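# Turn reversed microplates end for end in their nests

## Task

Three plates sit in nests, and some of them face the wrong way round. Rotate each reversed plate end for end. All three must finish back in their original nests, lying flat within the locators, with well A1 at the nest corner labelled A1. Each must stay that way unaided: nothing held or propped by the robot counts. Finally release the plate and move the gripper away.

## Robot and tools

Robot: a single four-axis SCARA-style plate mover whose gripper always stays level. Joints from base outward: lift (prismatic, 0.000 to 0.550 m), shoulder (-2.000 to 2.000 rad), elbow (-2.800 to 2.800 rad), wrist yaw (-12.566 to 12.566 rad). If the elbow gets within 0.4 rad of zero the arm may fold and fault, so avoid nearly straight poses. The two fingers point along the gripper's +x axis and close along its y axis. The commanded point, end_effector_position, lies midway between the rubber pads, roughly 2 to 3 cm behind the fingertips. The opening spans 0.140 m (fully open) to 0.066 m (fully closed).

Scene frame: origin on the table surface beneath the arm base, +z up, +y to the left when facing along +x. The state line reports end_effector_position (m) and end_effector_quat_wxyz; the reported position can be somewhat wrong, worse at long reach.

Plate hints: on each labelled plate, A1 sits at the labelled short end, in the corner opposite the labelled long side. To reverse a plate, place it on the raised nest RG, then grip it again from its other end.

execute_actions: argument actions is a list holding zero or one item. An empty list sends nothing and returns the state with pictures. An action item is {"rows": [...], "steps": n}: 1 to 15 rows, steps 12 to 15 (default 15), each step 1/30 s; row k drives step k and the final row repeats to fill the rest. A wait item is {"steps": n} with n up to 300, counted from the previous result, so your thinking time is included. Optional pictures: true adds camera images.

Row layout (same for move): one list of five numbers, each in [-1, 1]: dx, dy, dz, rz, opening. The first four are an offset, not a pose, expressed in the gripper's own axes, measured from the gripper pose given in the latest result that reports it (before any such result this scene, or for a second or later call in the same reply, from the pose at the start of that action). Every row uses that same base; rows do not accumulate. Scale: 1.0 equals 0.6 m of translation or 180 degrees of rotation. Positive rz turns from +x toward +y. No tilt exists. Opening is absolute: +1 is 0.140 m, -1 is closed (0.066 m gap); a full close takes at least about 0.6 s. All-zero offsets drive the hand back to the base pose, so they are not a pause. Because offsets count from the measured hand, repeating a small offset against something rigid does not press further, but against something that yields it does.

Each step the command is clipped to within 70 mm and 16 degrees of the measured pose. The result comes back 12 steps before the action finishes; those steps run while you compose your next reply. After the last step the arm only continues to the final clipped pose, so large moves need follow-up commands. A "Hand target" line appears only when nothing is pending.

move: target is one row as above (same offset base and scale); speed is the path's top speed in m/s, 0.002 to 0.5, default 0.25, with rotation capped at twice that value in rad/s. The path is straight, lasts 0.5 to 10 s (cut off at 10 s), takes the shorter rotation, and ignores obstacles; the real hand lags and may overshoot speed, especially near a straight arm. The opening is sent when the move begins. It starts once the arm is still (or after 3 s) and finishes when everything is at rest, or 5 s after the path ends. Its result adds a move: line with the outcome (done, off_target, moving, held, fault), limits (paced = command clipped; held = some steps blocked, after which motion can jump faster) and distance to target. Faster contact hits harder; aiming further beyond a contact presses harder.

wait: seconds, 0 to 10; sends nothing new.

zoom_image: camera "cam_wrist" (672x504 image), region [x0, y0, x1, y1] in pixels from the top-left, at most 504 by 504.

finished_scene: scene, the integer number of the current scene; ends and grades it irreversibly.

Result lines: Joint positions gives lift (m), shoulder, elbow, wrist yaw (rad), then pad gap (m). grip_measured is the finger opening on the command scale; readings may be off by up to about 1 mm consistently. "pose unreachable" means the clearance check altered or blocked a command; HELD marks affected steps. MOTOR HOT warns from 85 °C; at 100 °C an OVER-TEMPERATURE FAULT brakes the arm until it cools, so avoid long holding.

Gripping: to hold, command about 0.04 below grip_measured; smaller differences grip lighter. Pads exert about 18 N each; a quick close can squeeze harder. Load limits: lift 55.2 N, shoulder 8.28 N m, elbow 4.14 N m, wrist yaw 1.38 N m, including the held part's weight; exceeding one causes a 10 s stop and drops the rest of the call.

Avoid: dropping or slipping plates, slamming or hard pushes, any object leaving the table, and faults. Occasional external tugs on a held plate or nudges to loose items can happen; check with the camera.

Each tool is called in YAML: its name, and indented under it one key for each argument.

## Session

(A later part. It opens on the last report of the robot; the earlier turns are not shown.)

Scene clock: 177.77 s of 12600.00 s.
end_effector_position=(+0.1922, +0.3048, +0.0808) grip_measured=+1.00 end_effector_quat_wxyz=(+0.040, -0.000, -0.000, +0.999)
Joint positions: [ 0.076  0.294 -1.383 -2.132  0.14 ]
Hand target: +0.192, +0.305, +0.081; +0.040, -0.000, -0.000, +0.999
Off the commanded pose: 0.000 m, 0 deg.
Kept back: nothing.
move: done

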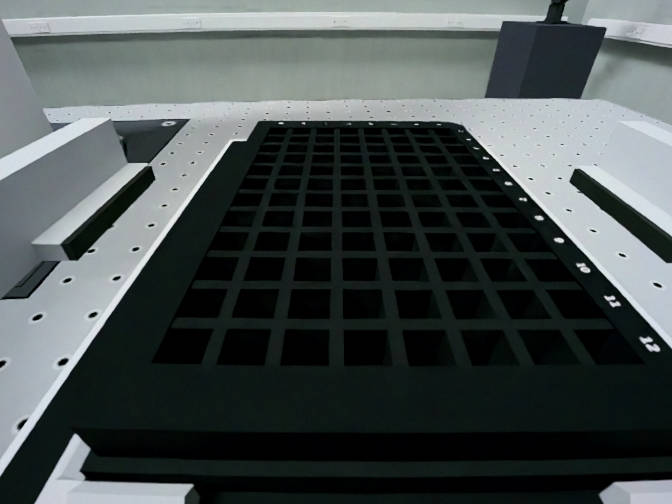

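move:
  target: [0, 0, 0.07, 0, 1]
  speed: 0.1

Scene clock: 178.80 s of 12600.00 s.
end_effector_position=(+0.1922, +0.3048, +0.1229) grip_measured=+1.00 end_effector_quat_wxyz=(+0.040, -0.000, -0.000, +0.999)
Joint positions: [ 0.118  0.294 -1.383 -2.132  0.14 ]
Hand target: +0.192, +0.305, +0.123; +0.040, -0.000, -0.000, +0.999
Off the commanded pose: 0.000 m, 0 deg.
Kept back: nothing.
move: done

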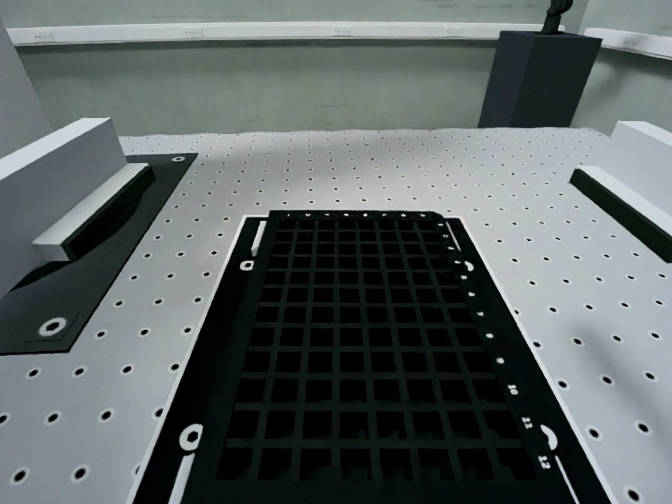

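move:
  target: [0, 0, 0, 0.5, 1]
  speed: 0.5

move:
  target: [0, 0, 0, 0.5, 1]
  speed: 0.5

Scene clock: 183.47 s of 12600.00 s.
end_effector_position=(+0.1919, +0.3046, +0.1229) grip_measured=+1.00 end_effector_quat_wxyz=(+0.679, +0.000, +0.000, -0.734)
Joint positions: [ 0.118  1.009 -2.051 -0.608  0.14 ]
Hand target: +0.192, +0.305, +0.123; +0.679, +0.000, +0.000, -0.735
Off the commanded pose: 0.000 m, 0 deg.
Kept back: nothing.
move: done

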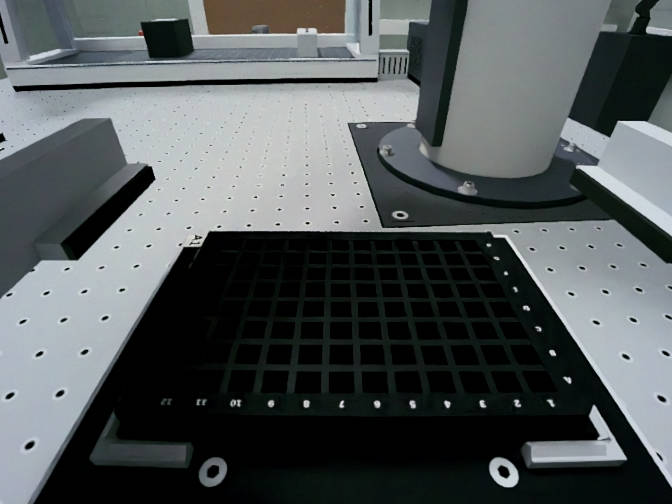

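Scene clock: 185.47 s of 12600.00 s.
end_effector_position=(+0.1919, +0.3044, +0.1229) grip_measured=+1.00 end_effector_quat_wxyz=(+0.999, +0.000, +0.000, -0.039)
Joint positions: [ 0.118  1.166 -1.411  0.165  0.14 ]
Hand target: +0.192, +0.304, +0.123; +0.999, +0.000, +0.000, -0.040
Off the commanded pose: 0.000 m, 0 deg.
Kept back: nothing.
move: done

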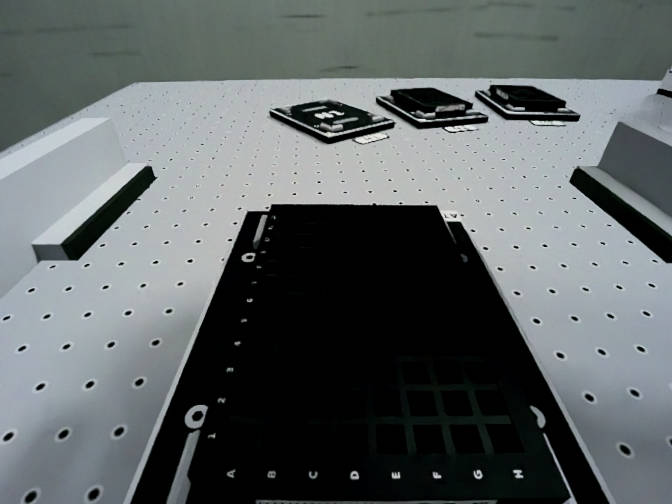

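move:
  target: [0.00933, 0, -0.055, 0, 1]
  speed: 0.1

Scene clock: 188.60 s of 12600.00 s.
end_effector_position=(+0.1974, +0.3040, +0.0898) grip_measured=+1.00 end_effector_quat_wxyz=(+0.999, +0.000, +0.000, -0.040)
Joint positions: [ 0.085  1.147 -1.399  0.173  0.14 ]
Hand target: +0.197, +0.304, +0.090; +0.999, +0.000, +0.000, -0.039
Off the commanded pose: 0.000 m, 0 deg.
Kept back: nothing.
move: done

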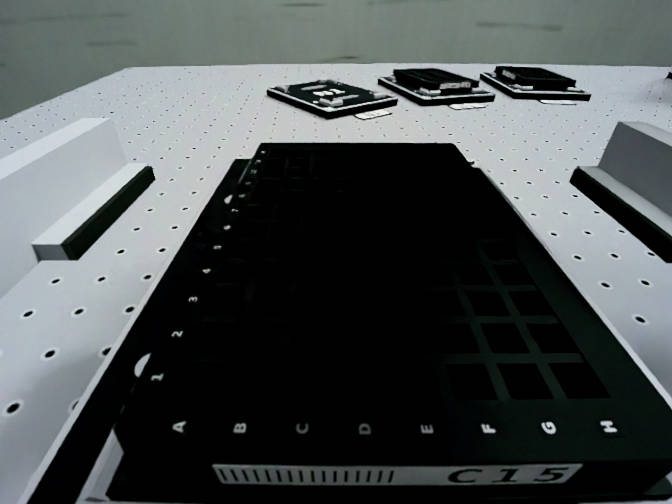

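move:
  target: [0, 0, -0.015, 0, 1]
  speed: 0.05

Scene clock: 189.60 s of 12600.00 s.
end_effector_position=(+0.1974, +0.3040, +0.0808) grip_measured=+1.00 end_effector_quat_wxyz=(+0.999, +0.000, +0.000, -0.040)
Joint positions: [ 0.076  1.147 -1.399  0.173  0.14 ]
Hand target: +0.197, +0.304, +0.081; +0.999, +0.000, +0.000, -0.040
Off the commanded pose: 0.000 m, 0 deg.
Kept back: nothing.
move: done

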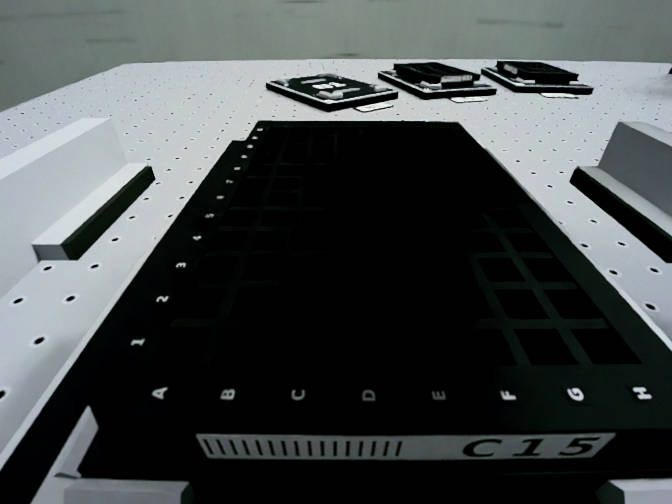

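zoom_image:
  camera: "cam_wrist"
  region: [200, 100, 500, 180]

Region (200, 100, 500, 180) of cam_wrist's 672x504 image, scaled by 1.680, with more detail than that image has; it fills the top 134 rows of this view, and the rest is white.

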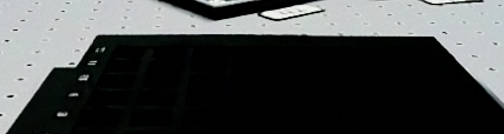

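move:
  target: [0, 0, -0.002, 0, 1]
  speed: 0.02

move:
  target: [0, 0, 0, 0, -0.55]

Scene clock: 192.03 s of 12600.00 s.
end_effector_position=(+0.1974, +0.3040, +0.0796) grip_measured=+1.00 end_effector_quat_wxyz=(+0.999, +0.000, +0.000, -0.040)
Joint positions: [ 0.075  1.147 -1.399  0.173  0.14 ]
Hand target: +0.197, +0.304, +0.080; +0.999, +0.000, +0.000, -0.040
Off the commanded pose: 0.000 m, 0 deg.
Kept back: nothing.
move: done

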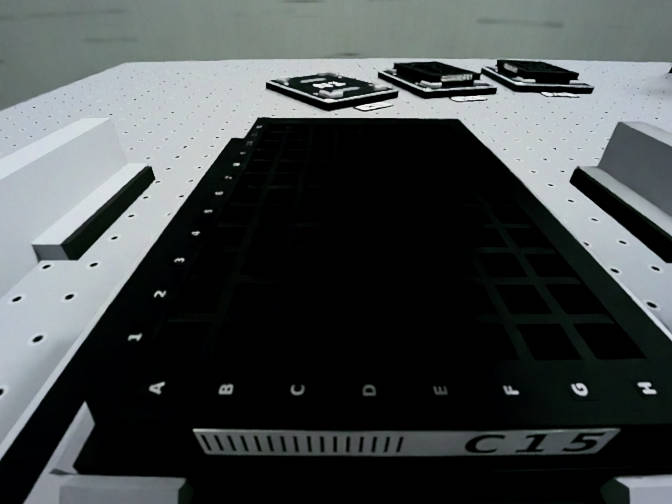

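Scene clock: 192.73 s of 12600.00 s.
end_effector_position=(+0.1974, +0.3040, +0.0796) grip_measured=-0.49 end_effector_quat_wxyz=(+0.999, +0.000, +0.000, -0.039)
Joint positions: [ 0.075  1.147 -1.399  0.173  0.085]
Hand target: +0.197, +0.304, +0.080; +0.999, +0.000, +0.000, -0.040
Off the commanded pose: 0.000 m, 0 deg.
Kept back: nothing.
move: done

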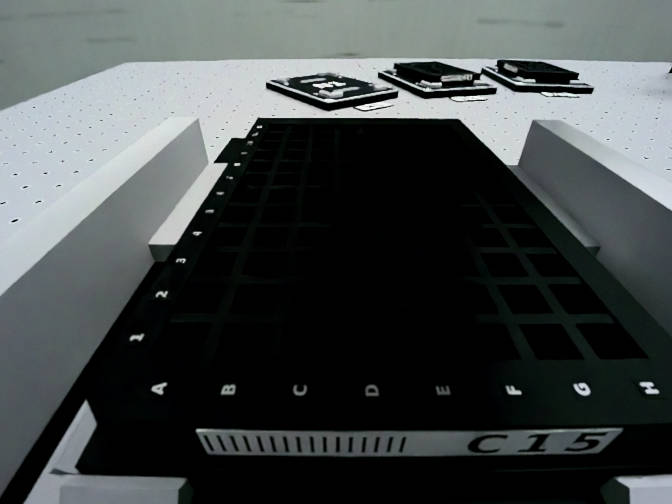

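move:
  target: [0, 0, 0.075, 0, -0.55]
  speed: 0.1

Scene clock: 195.10 s of 12600.00 s.
end_effector_position=(+0.1974, +0.3040, +0.1246) grip_measured=-0.49 end_effector_quat_wxyz=(+0.999, +0.000, +0.000, -0.039)
Joint positions: [ 0.12   1.147 -1.399  0.173  0.085]
Hand target: +0.197, +0.304, +0.125; +0.999, +0.000, +0.000, -0.039
Off the commanded pose: 0.000 m, 0 deg.
Kept back: nothing.
move: done

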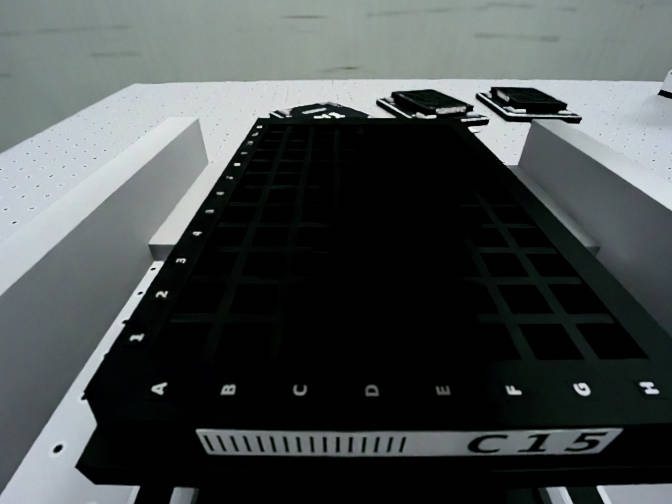

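move:
  target: [0.75732, 0.03637, -0.141, 0.20628, -0.55]
  speed: 0.4

Scene clock: 200.73 s of 12600.00 s.
end_effector_position=(+0.6524, +0.2905, +0.0400) grip_measured=-0.49 end_effector_quat_wxyz=(+0.960, +0.000, +0.000, +0.281)
Joint positions: [ 0.035 -0.041 -1.869  2.478  0.085]
Hand target: +0.652, +0.290, +0.040; +0.960, +0.000, +0.000, +0.281
Off the commanded pose: 0.001 m, 0 deg.
Kept back: nothing.
After step 90, 0.83 s passed at rest.
move: done; limits=paced

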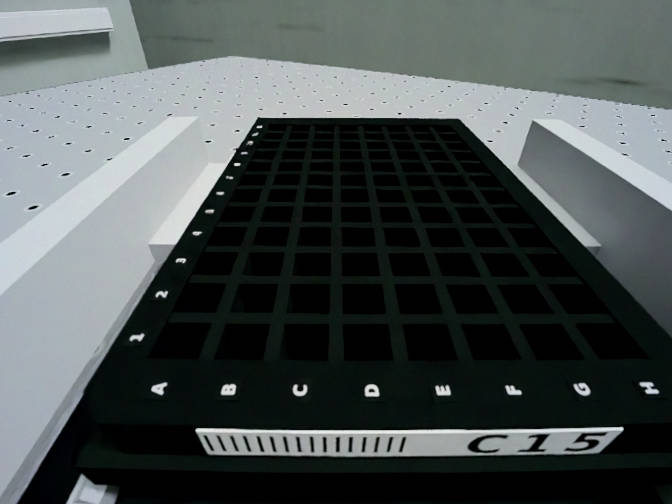

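move:
  target: [-0.00078, -0.00029, -0.01, 0, -0.55]
  speed: 0.02

Scene clock: 201.83 s of 12600.00 s.
end_effector_position=(+0.6520, +0.2902, +0.0340) grip_measured=-0.49 end_effector_quat_wxyz=(+0.960, +0.000, +0.000, +0.281)
Joint positions: [ 0.029 -0.042 -1.865  2.477  0.085]
Hand target: +0.652, +0.290, +0.034; +0.960, +0.000, +0.000, +0.281
Off the commanded pose: 0.000 m, 0 deg.
Kept back: nothing.
move: done

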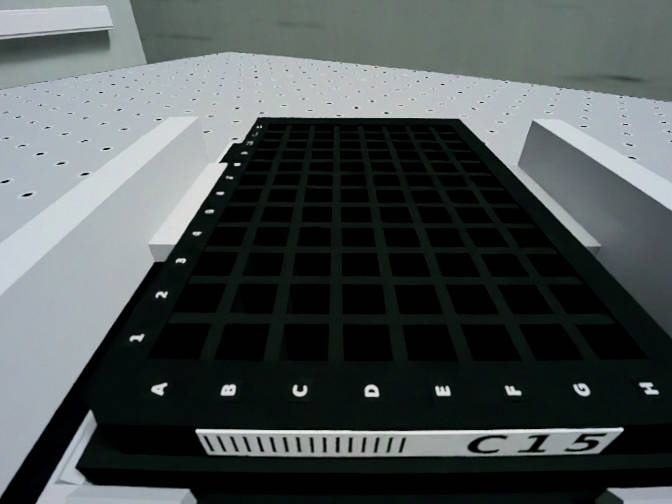

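move:
  target: [0, 0, -0.004, 0, -0.55]
  speed: 0.01

Scene clock: 202.87 s of 12600.00 s.
end_effector_position=(+0.6519, +0.2902, +0.0316) grip_measured=-0.49 end_effector_quat_wxyz=(+0.960, +0.000, +0.000, +0.281)
Joint positions: [ 0.027 -0.042 -1.865  2.477  0.085]
Hand target: +0.652, +0.290, +0.032; +0.960, +0.000, +0.000, +0.281
Off the commanded pose: 0.000 m, 0 deg.
Kept back: nothing.
move: done

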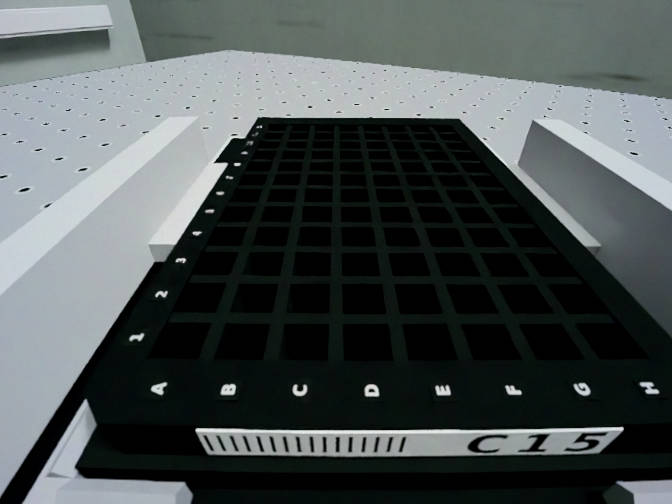

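move:
  target: [0, 0, 0, 0, 1]

move:
  target: [-0.16, 0, 0.12, 0, 1]
  speed: 0.15

Scene clock: 203.83 s of 12600.00 s.
end_effector_position=(+0.6519, +0.2902, +0.0316) grip_measured=+1.00 end_effector_quat_wxyz=(+0.960, +0.000, +0.000, +0.281)
Joint positions: [ 0.027 -0.042 -1.865  2.477  0.14 ]
Hand target: +0.652, +0.290, +0.032; +0.960, +0.000, +0.000, +0.281
Off the commanded pose: 0.000 m, 0 deg.
Kept back: nothing.
move: done

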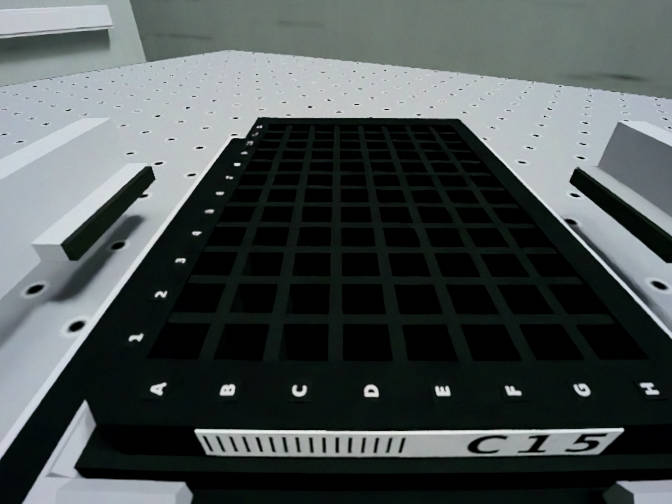

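Scene clock: 204.93 s of 12600.00 s.
end_effector_position=(+0.5711, +0.2384, +0.1036) grip_measured=+1.00 end_effector_quat_wxyz=(+0.960, +0.000, +0.000, +0.281)
Joint positions: [ 0.099 -0.278 -1.33   2.178  0.14 ]
Hand target: +0.571, +0.238, +0.104; +0.960, +0.000, +0.000, +0.281
Off the commanded pose: 0.000 m, 0 deg.
Kept back: nothing.
move: done

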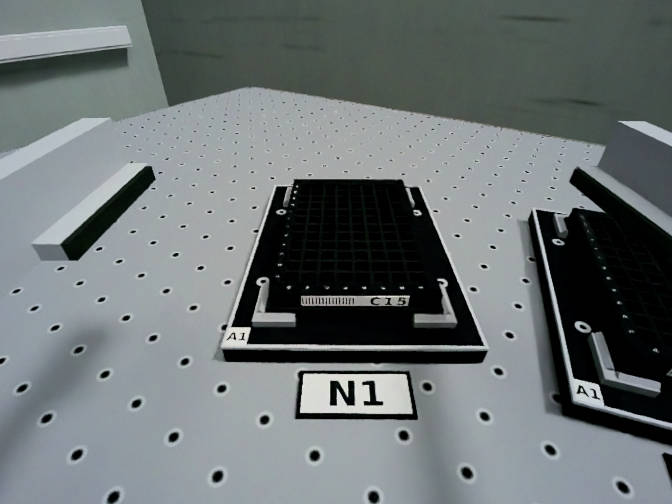

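move:
  target: [-0.16272, -0.46777, -0.006, -0.21461, 1]
  speed: 0.4

Scene clock: 207.50 s of 12600.00 s.
end_effector_position=(+0.6406, -0.0508, +0.1001) grip_measured=+1.00 end_effector_quat_wxyz=(+0.999, +0.000, +0.000, -0.053)
Joint positions: [ 0.095 -0.906 -1.36   2.161  0.14 ]
Hand target: +0.641, -0.051, +0.100; +0.999, +0.000, +0.000, -0.052
Off the commanded pose: 0.000 m, 0 deg.
Kept back: nothing.
move: done

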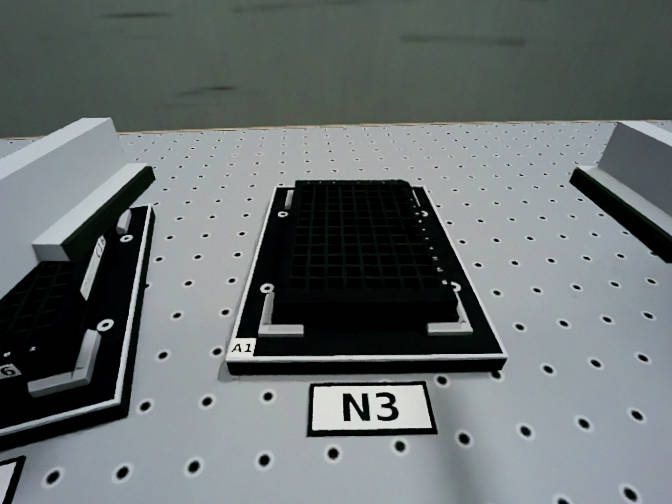

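zoom_image:
  camera: "cam_wrist"
  region: [200, 160, 536, 400]

Region (200, 160, 536, 400) of cam_wrist's 672x504 image, scaled by 1.500, with more detail than that image has; it fills the top 360 rows of this view, and the rest is white.

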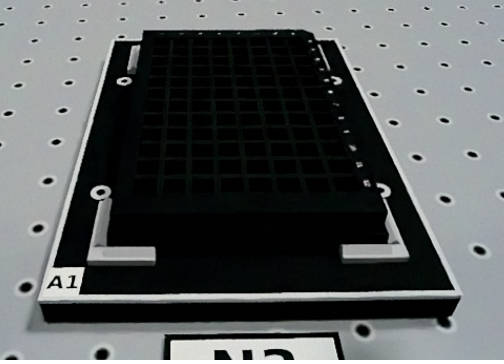

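move:
  target: [0.14667, -0.00533, -0.0445, 0.005, 1]
  speed: 0.2

Scene clock: 214.83 s of 12600.00 s.
end_effector_position=(+0.7278, -0.0632, +0.0733) grip_measured=+1.00 end_effector_quat_wxyz=(+0.999, +0.000, +0.000, -0.045)
Joint positions: [ 0.068 -0.709 -1.853  2.472  0.14 ]
Hand target: +0.728, -0.063, +0.073; +0.999, +0.000, +0.000, -0.045
Off the commanded pose: 0.000 m, 0 deg.
Kept back: nothing.
After step 90, 3.47 s passed at rest.
move: done

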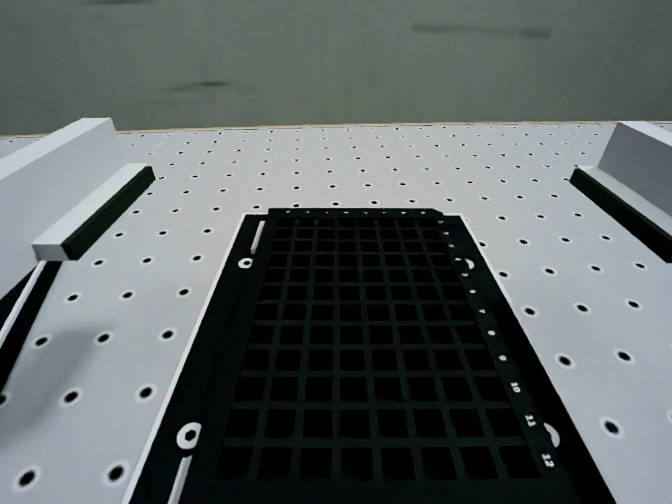

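move:
  target: [0, 0, -0.0695, 0, 1]
  speed: 0.05

Scene clock: 216.57 s of 12600.00 s.
end_effector_position=(+0.7278, -0.0632, +0.0316) grip_measured=+1.00 end_effector_quat_wxyz=(+0.999, +0.000, +0.000, -0.045)
Joint positions: [ 0.027 -0.709 -1.853  2.472  0.14 ]
Hand target: +0.728, -0.063, +0.032; +0.999, +0.000, +0.000, -0.045
Off the commanded pose: 0.000 m, 0 deg.
Kept back: nothing.
move: done

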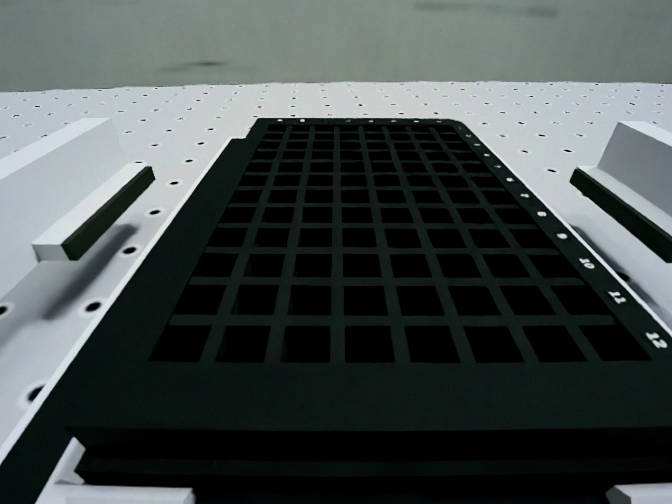

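move:
  target: [0, 0, 0, 0, -0.55]

Scene clock: 217.67 s of 12600.00 s.
end_effector_position=(+0.7278, -0.0632, +0.0316) grip_measured=-0.49 end_effector_quat_wxyz=(+0.999, +0.000, +0.000, -0.045)
Joint positions: [ 0.027 -0.709 -1.853  2.472  0.085]
Hand target: +0.728, -0.063, +0.032; +0.999, +0.000, +0.000, -0.045
Off the commanded pose: 0.000 m, 0 deg.
Kept back: nothing.
move: done

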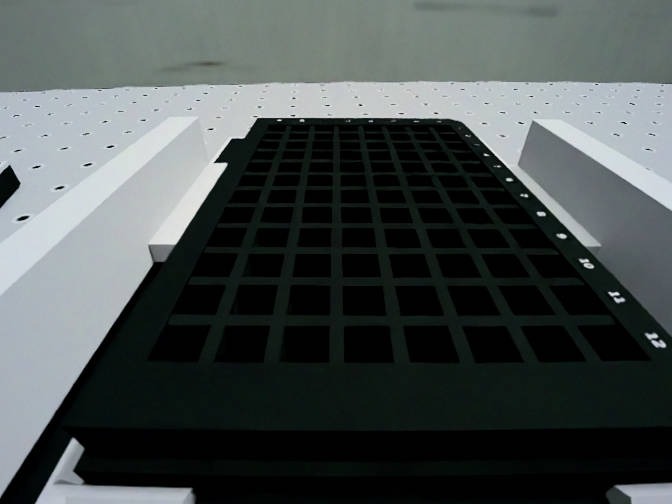

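move:
  target: [0, 0, 0.155, 0, -0.55]
  speed: 0.2

Scene clock: 220.23 s of 12600.00 s.
end_effector_position=(+0.7278, -0.0632, +0.1246) grip_measured=-0.49 end_effector_quat_wxyz=(+0.999, +0.000, +0.000, -0.045)
Joint positions: [ 0.12  -0.709 -1.853  2.472  0.085]
Hand target: +0.728, -0.063, +0.125; +0.999, +0.000, +0.000, -0.045
Off the commanded pose: 0.000 m, 0 deg.
Kept back: nothing.
move: done

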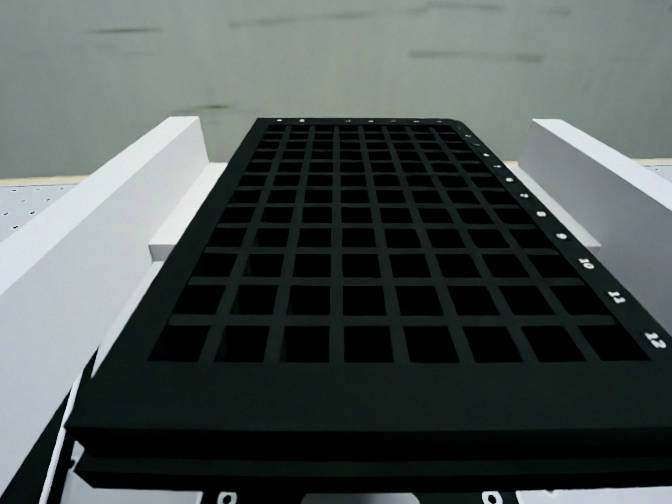

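move:
  target: [-0.47212, 0.26528, 0, 0.5015, -0.55]
  speed: 0.4

Scene clock: 223.03 s of 12600.00 s.
end_effector_position=(+0.4599, +0.1207, +0.1246) grip_measured=-0.49 end_effector_quat_wxyz=(+0.736, +0.000, +0.000, +0.676)
Joint positions: [ 0.12  -0.965 -1.099  3.55   0.085]
Hand target: +0.460, +0.121, +0.125; +0.737, +0.000, +0.000, +0.676
Off the commanded pose: 0.000 m, 0 deg.
Kept back: nothing.
move: done

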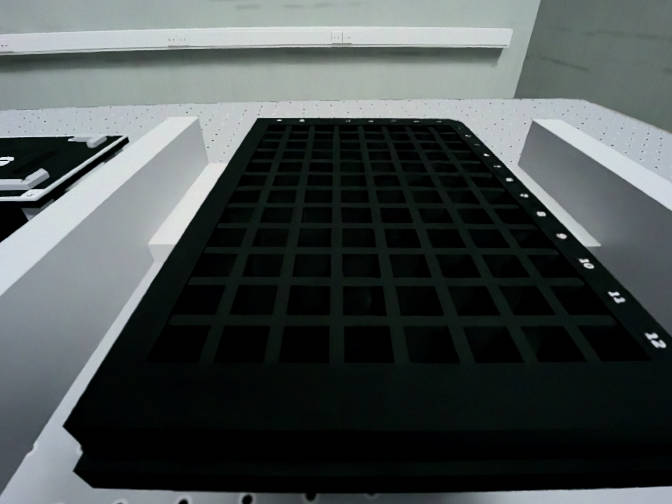

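move:
  target: [0.2679, 0.47089, -0.061, 0.50172, -0.55]
  speed: 0.4

Scene clock: 226.57 s of 12600.00 s.
end_effector_position=(+0.1913, +0.3048, +0.0880) grip_measured=-0.49 end_effector_quat_wxyz=(+0.040, +0.000, +0.000, +0.999)
Joint positions: [ 0.083  0.295 -1.38   4.148  0.085]
Hand target: +0.191, +0.305, +0.088; +0.040, +0.000, +0.000, +0.999
Off the commanded pose: 0.001 m, 0 deg.
Kept back: nothing.
move: done

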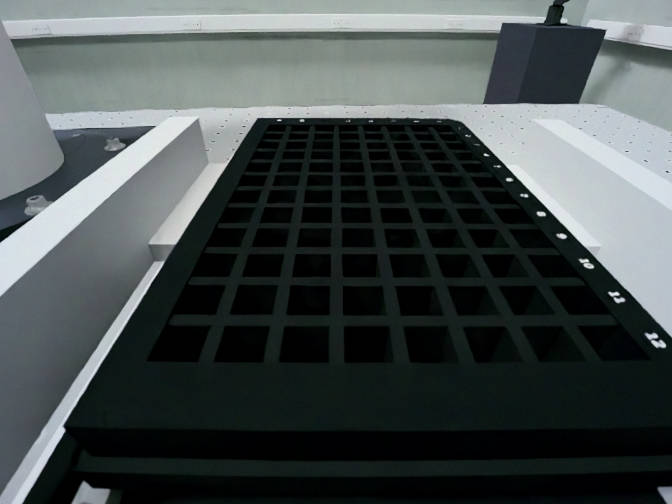

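move:
  target: [-0.00117, 0, -0.00667, 0, -0.55]
  speed: 0.02

Scene clock: 227.63 s of 12600.00 s.
end_effector_position=(+0.1919, +0.3047, +0.0840) grip_measured=-0.49 end_effector_quat_wxyz=(+0.040, +0.000, +0.000, +0.999)
Joint positions: [ 0.079  0.294 -1.382  4.15   0.085]
Hand target: +0.192, +0.305, +0.084; +0.040, +0.000, +0.000, +0.999
Off the commanded pose: 0.000 m, 0 deg.
Kept back: nothing.
move: done

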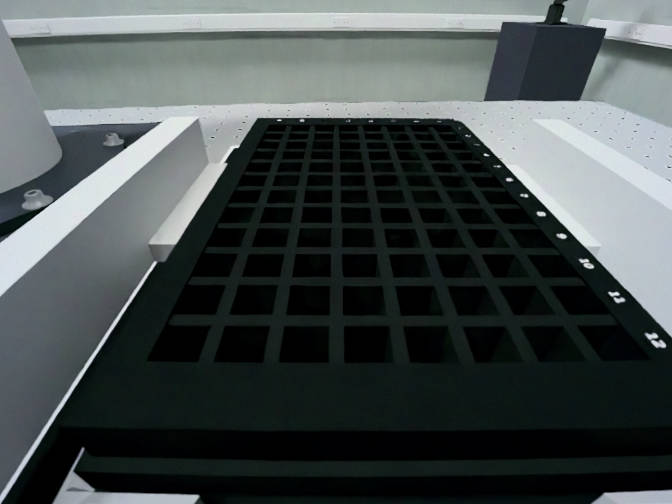

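move:
  target: [0, 0, -0.004, 0, -0.55]
  speed: 0.01

Scene clock: 228.60 s of 12600.00 s.
end_effector_position=(+0.1920, +0.3048, +0.0816) grip_measured=-0.49 end_effector_quat_wxyz=(+0.040, +0.000, +0.000, +0.999)
Joint positions: [ 0.077  0.294 -1.382  4.15   0.085]
Hand target: +0.192, +0.305, +0.082; +0.040, +0.000, +0.000, +0.999
Off the commanded pose: 0.000 m, 0 deg.
Kept back: nothing.
move: done

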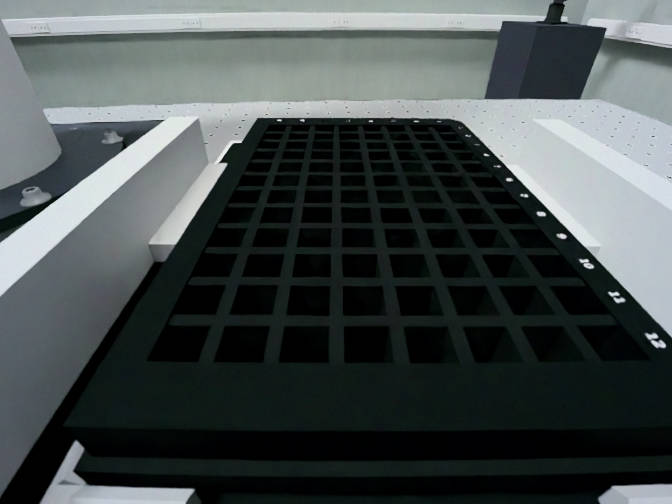

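move:
  target: [0, 0, -0.0027, 0, -0.55]
  speed: 0.01

Scene clock: 229.53 s of 12600.00 s.
end_effector_position=(+0.1920, +0.3048, +0.0800) grip_measured=-0.49 end_effector_quat_wxyz=(+0.040, +0.000, +0.000, +0.999)
Joint positions: [ 0.075  0.294 -1.382  4.15   0.085]
Hand target: +0.192, +0.305, +0.080; +0.040, +0.000, +0.000, +0.999
Off the commanded pose: 0.000 m, 0 deg.
Kept back: nothing.
move: done

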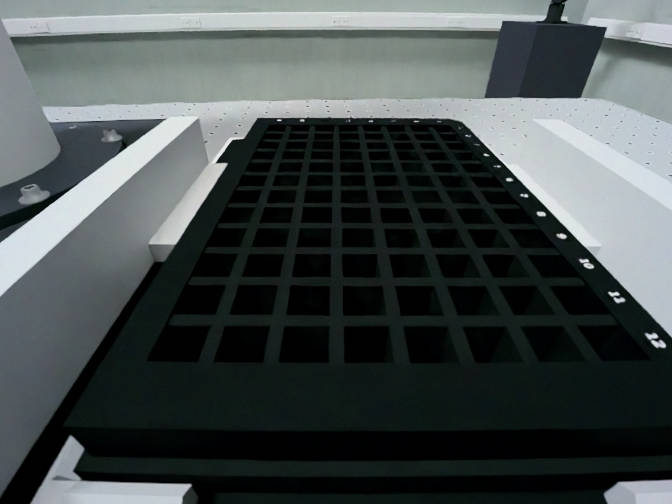

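Plate unchanged and seated-looking. Release, then lift and rotate to the other end.

move:
  target: [0, 0, 0, 0, 1]

move:
  target: [0, 0, 0.0715, 0, 1]
  speed: 0.15

Scene clock: 230.57 s of 12600.00 s.
end_effector_position=(+0.1920, +0.3048, +0.0800) grip_measured=+1.00 end_effector_quat_wxyz=(+0.040, +0.000, +0.000, +0.999)
Joint positions: [ 0.075  0.294 -1.382  4.15   0.14 ]
Hand target: +0.192, +0.305, +0.080; +0.040, +0.000, +0.000, +0.999
Off the commanded pose: 0.000 m, 0 deg.
Kept back: nothing.
move: done

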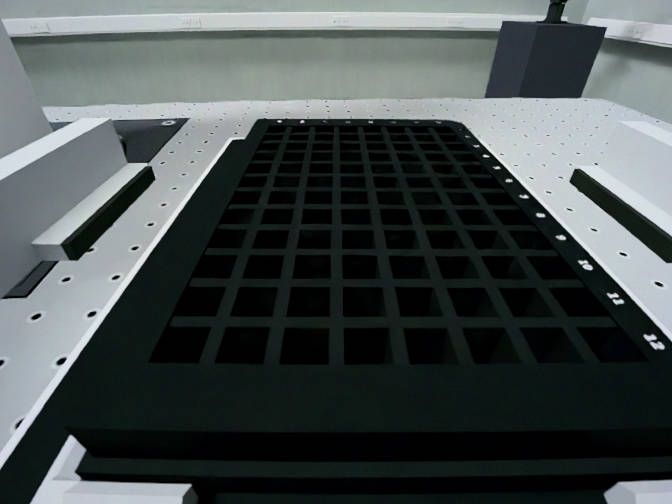

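Scene clock: 231.30 s of 12600.00 s.
end_effector_position=(+0.1920, +0.3048, +0.1229) grip_measured=+1.00 end_effector_quat_wxyz=(+0.040, +0.000, +0.000, +0.999)
Joint positions: [ 0.118  0.294 -1.382  4.15   0.14 ]
Hand target: +0.192, +0.305, +0.123; +0.040, +0.000, +0.000, +0.999
Off the commanded pose: 0.000 m, 0 deg.
Kept back: nothing.
move: done

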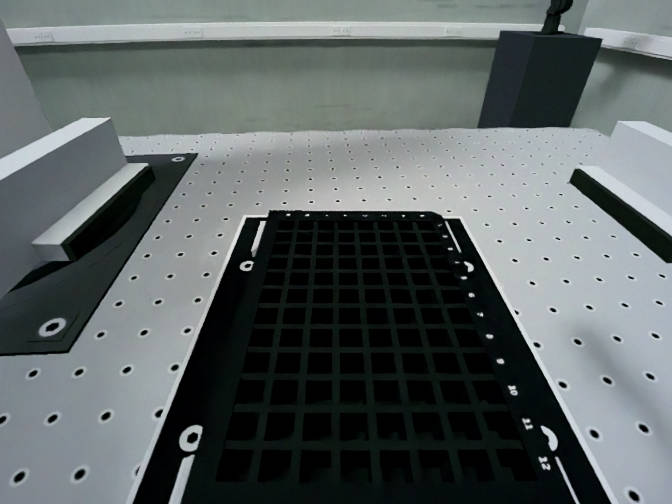

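move:
  target: [0, 0, 0, 0.5, 1]
  speed: 0.5

move:
  target: [0.00062, 0.00908, 0, 0.5, 1]
  speed: 0.5

Scene clock: 233.87 s of 12600.00 s.
end_effector_position=(+0.1916, +0.3046, +0.1229) grip_measured=+1.00 end_effector_quat_wxyz=(+0.678, -0.000, -0.000, -0.735)
Joint positions: [ 0.118  1.01  -2.051  5.674  0.14 ]
Hand target: +0.192, +0.305, +0.123; +0.678, -0.000, -0.000, -0.735
Off the commanded pose: 0.000 m, 0 deg.
Kept back: nothing.
move: done

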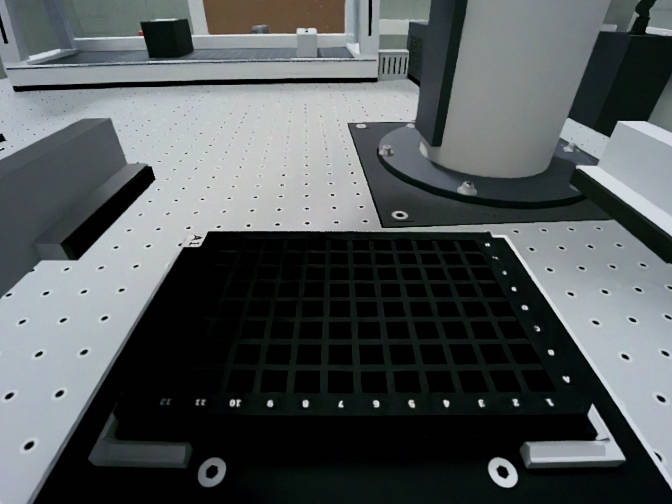

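Scene clock: 235.87 s of 12600.00 s.
end_effector_position=(+0.1970, +0.3036, +0.1229) grip_measured=+1.00 end_effector_quat_wxyz=(+0.999, -0.000, -0.000, -0.040)
Joint positions: [ 0.118  1.148 -1.398  6.454  0.14 ]
Hand target: +0.197, +0.304, +0.123; +0.999, -0.000, -0.000, -0.040
Off the commanded pose: 0.000 m, 0 deg.
Kept back: nothing.
move: done

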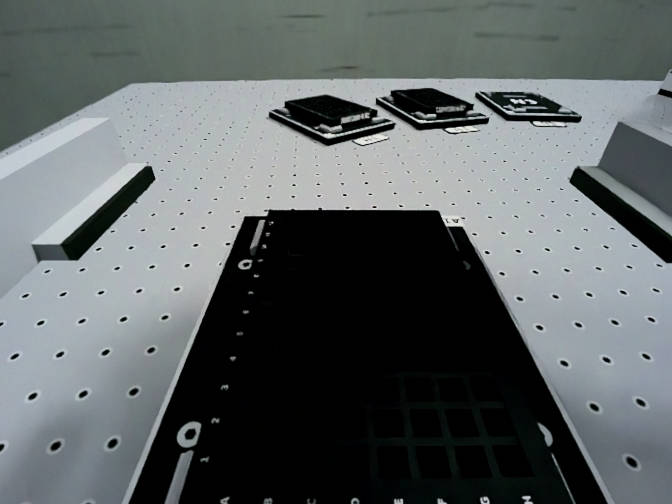

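move:
  target: [0.0006, 0.0007, -0.07217, 0, 1]
  speed: 0.08

Scene clock: 237.13 s of 12600.00 s.
end_effector_position=(+0.1973, +0.3040, +0.0796) grip_measured=+1.00 end_effector_quat_wxyz=(+0.999, -0.000, -0.000, -0.040)
Joint positions: [ 0.075  1.147 -1.399  6.456  0.14 ]
Hand target: +0.197, +0.304, +0.080; +0.999, -0.000, -0.000, -0.040
Off the commanded pose: 0.000 m, 0 deg.
Kept back: nothing.
move: done

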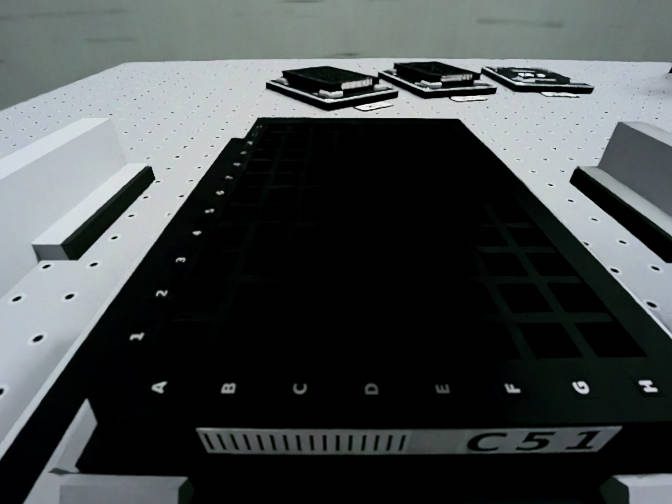

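Matches the earlier grasp view. Close and lift.

move:
  target: [0, 0, 0, 0, -0.55]

move:
  target: [0, 0, 0.075, 0, -0.55]
  speed: 0.1

Scene clock: 238.10 s of 12600.00 s.
end_effector_position=(+0.1973, +0.3040, +0.0796) grip_measured=-0.49 end_effector_quat_wxyz=(+0.999, -0.000, -0.000, -0.039)
Joint positions: [ 0.075  1.147 -1.399  6.456  0.085]
Hand target: +0.197, +0.304, +0.080; +0.999, -0.000, -0.000, -0.040
Off the commanded pose: 0.000 m, 0 deg.
Kept back: nothing.
move: done

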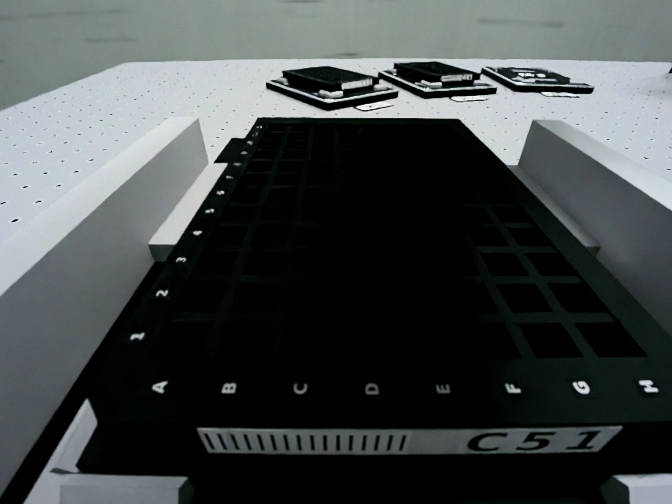

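Scene clock: 238.83 s of 12600.00 s.
end_effector_position=(+0.1973, +0.3040, +0.1246) grip_measured=-0.49 end_effector_quat_wxyz=(+0.999, -0.000, -0.000, -0.039)
Joint positions: [ 0.12   1.147 -1.399  6.456  0.085]
Hand target: +0.197, +0.304, +0.125; +0.999, -0.000, -0.000, -0.039
Off the commanded pose: 0.000 m, 0 deg.
Kept back: nothing.
move: done

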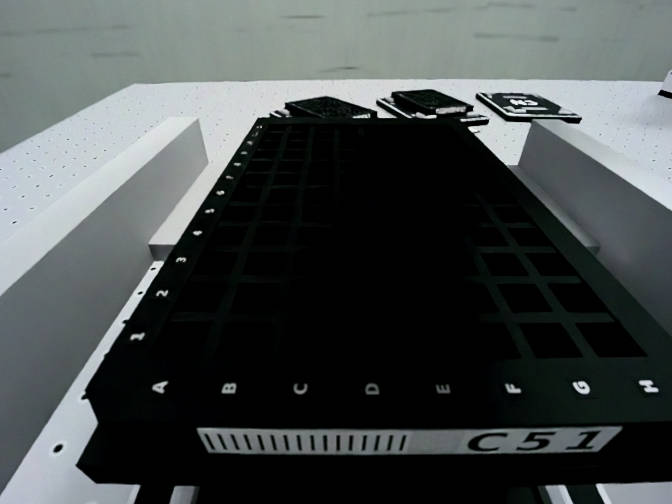

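move:
  target: [0.92983, -0.5401, -0.13267, -0.00344, -0.55]
  speed: 0.4

Scene clock: 243.20 s of 12600.00 s.
end_effector_position=(+0.7286, -0.0625, +0.0450) grip_measured=-0.49 end_effector_quat_wxyz=(+0.999, -0.000, -0.000, -0.045)
Joint positions: [ 0.04  -0.705 -1.857  8.755  0.085]
Hand target: +0.729, -0.063, +0.045; +0.999, -0.000, -0.000, -0.045
Off the commanded pose: 0.001 m, 0 deg.
Kept back: nothing.
move: done; limits=paced

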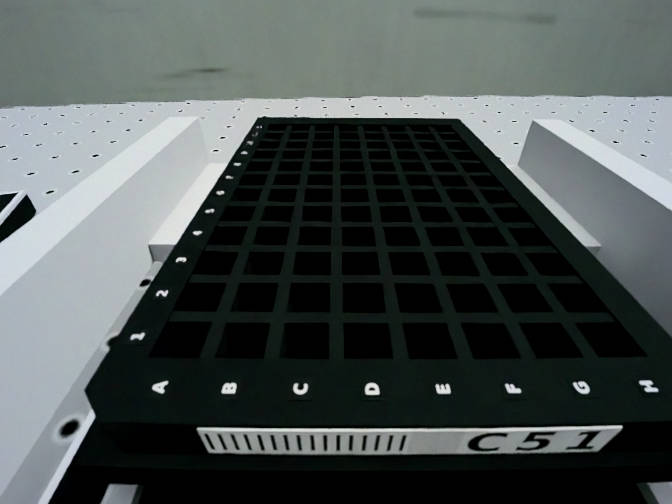

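move:
  target: [-0.00122, -0.00128, -0.01833, 0, -0.55]
  speed: 0.03

Scene clock: 244.43 s of 12600.00 s.
end_effector_position=(+0.7278, -0.0630, +0.0340) grip_measured=-0.49 end_effector_quat_wxyz=(+0.999, -0.000, -0.000, -0.045)
Joint positions: [ 0.029 -0.708 -1.853  8.755  0.085]
Hand target: +0.728, -0.063, +0.034; +0.999, -0.000, -0.000, -0.045
Off the commanded pose: 0.000 m, 0 deg.
Kept back: nothing.
move: done

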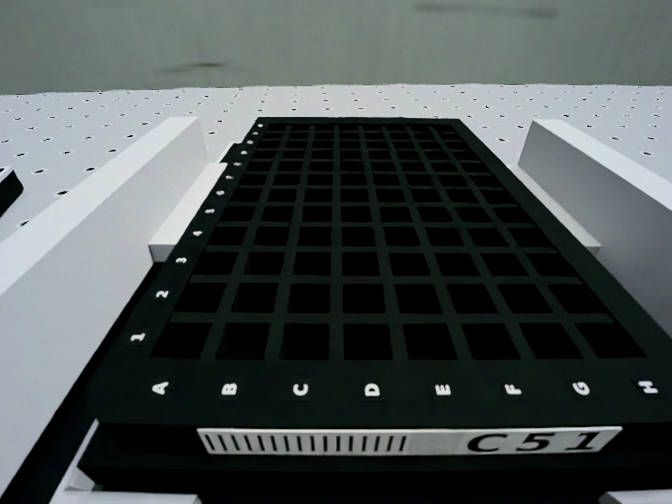

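move:
  target: [0, -0.0003, -0.004, 0, -0.55]
  speed: 0.01

Scene clock: 245.37 s of 12600.00 s.
end_effector_position=(+0.7277, -0.0629, +0.0316) grip_measured=-0.49 end_effector_quat_wxyz=(+0.999, -0.000, -0.000, -0.044)
Joint positions: [ 0.027 -0.709 -1.852  8.755  0.085]
Hand target: +0.728, -0.063, +0.032; +0.999, -0.000, -0.000, -0.045
Off the commanded pose: 0.000 m, 0 deg.
Kept back: nothing.
move: done

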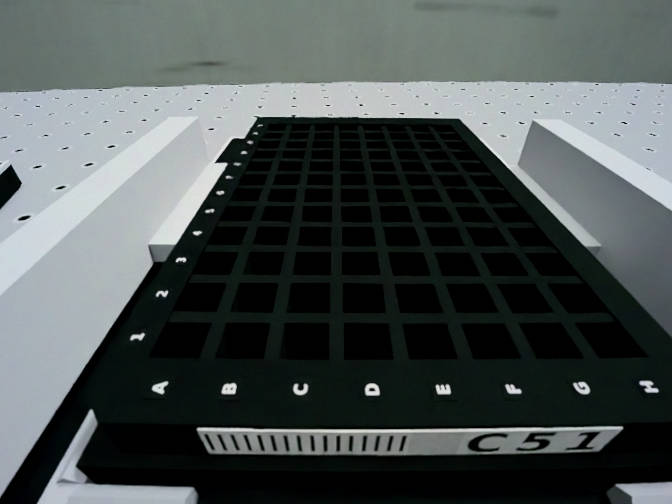

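Seated. Release and retreat to inspect.

move:
  target: [0, 0, 0, 0, 1]

move:
  target: [-0.3, 0, 0.2, 0, 1]
  speed: 0.25

Scene clock: 246.33 s of 12600.00 s.
end_effector_position=(+0.7276, -0.0629, +0.0316) grip_measured=+1.00 end_effector_quat_wxyz=(+0.999, -0.000, -0.000, -0.044)
Joint positions: [ 0.027 -0.709 -1.852  8.755  0.14 ]
Hand target: +0.728, -0.063, +0.032; +0.999, -0.000, -0.000, -0.044
Off the commanded pose: 0.000 m, 0 deg.
Kept back: nothing.
move: done

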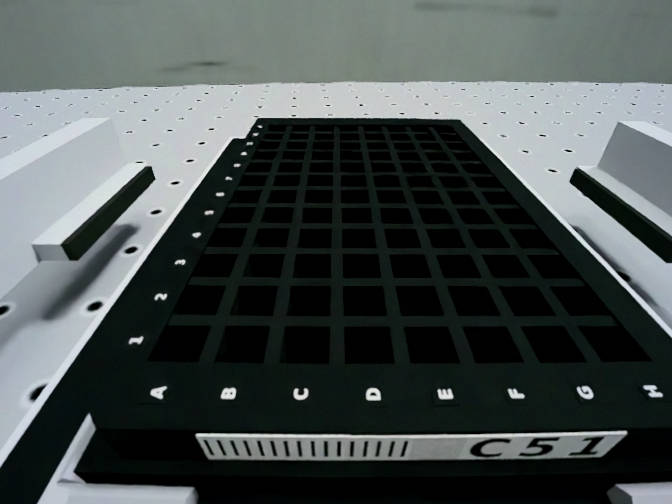

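Scene clock: 247.57 s of 12600.00 s.
end_effector_position=(+0.5484, -0.0471, +0.1517) grip_measured=+1.00 end_effector_quat_wxyz=(+0.999, -0.000, -0.000, -0.044)
Joint positions: [ 0.147 -1.1   -0.932  8.227  0.14 ]
Hand target: +0.548, -0.047, +0.152; +0.999, -0.000, -0.000, -0.044
Off the commanded pose: 0.000 m, 0 deg.
Kept back: nothing.
move: done

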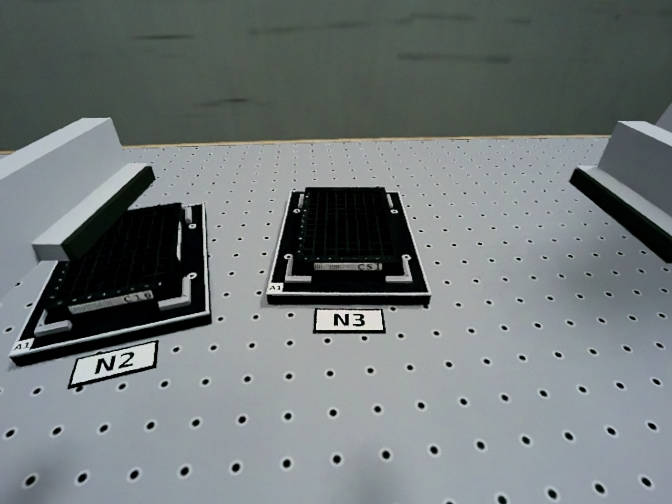

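finished_scene:
  scene: 1

The scene is finished: the task was done.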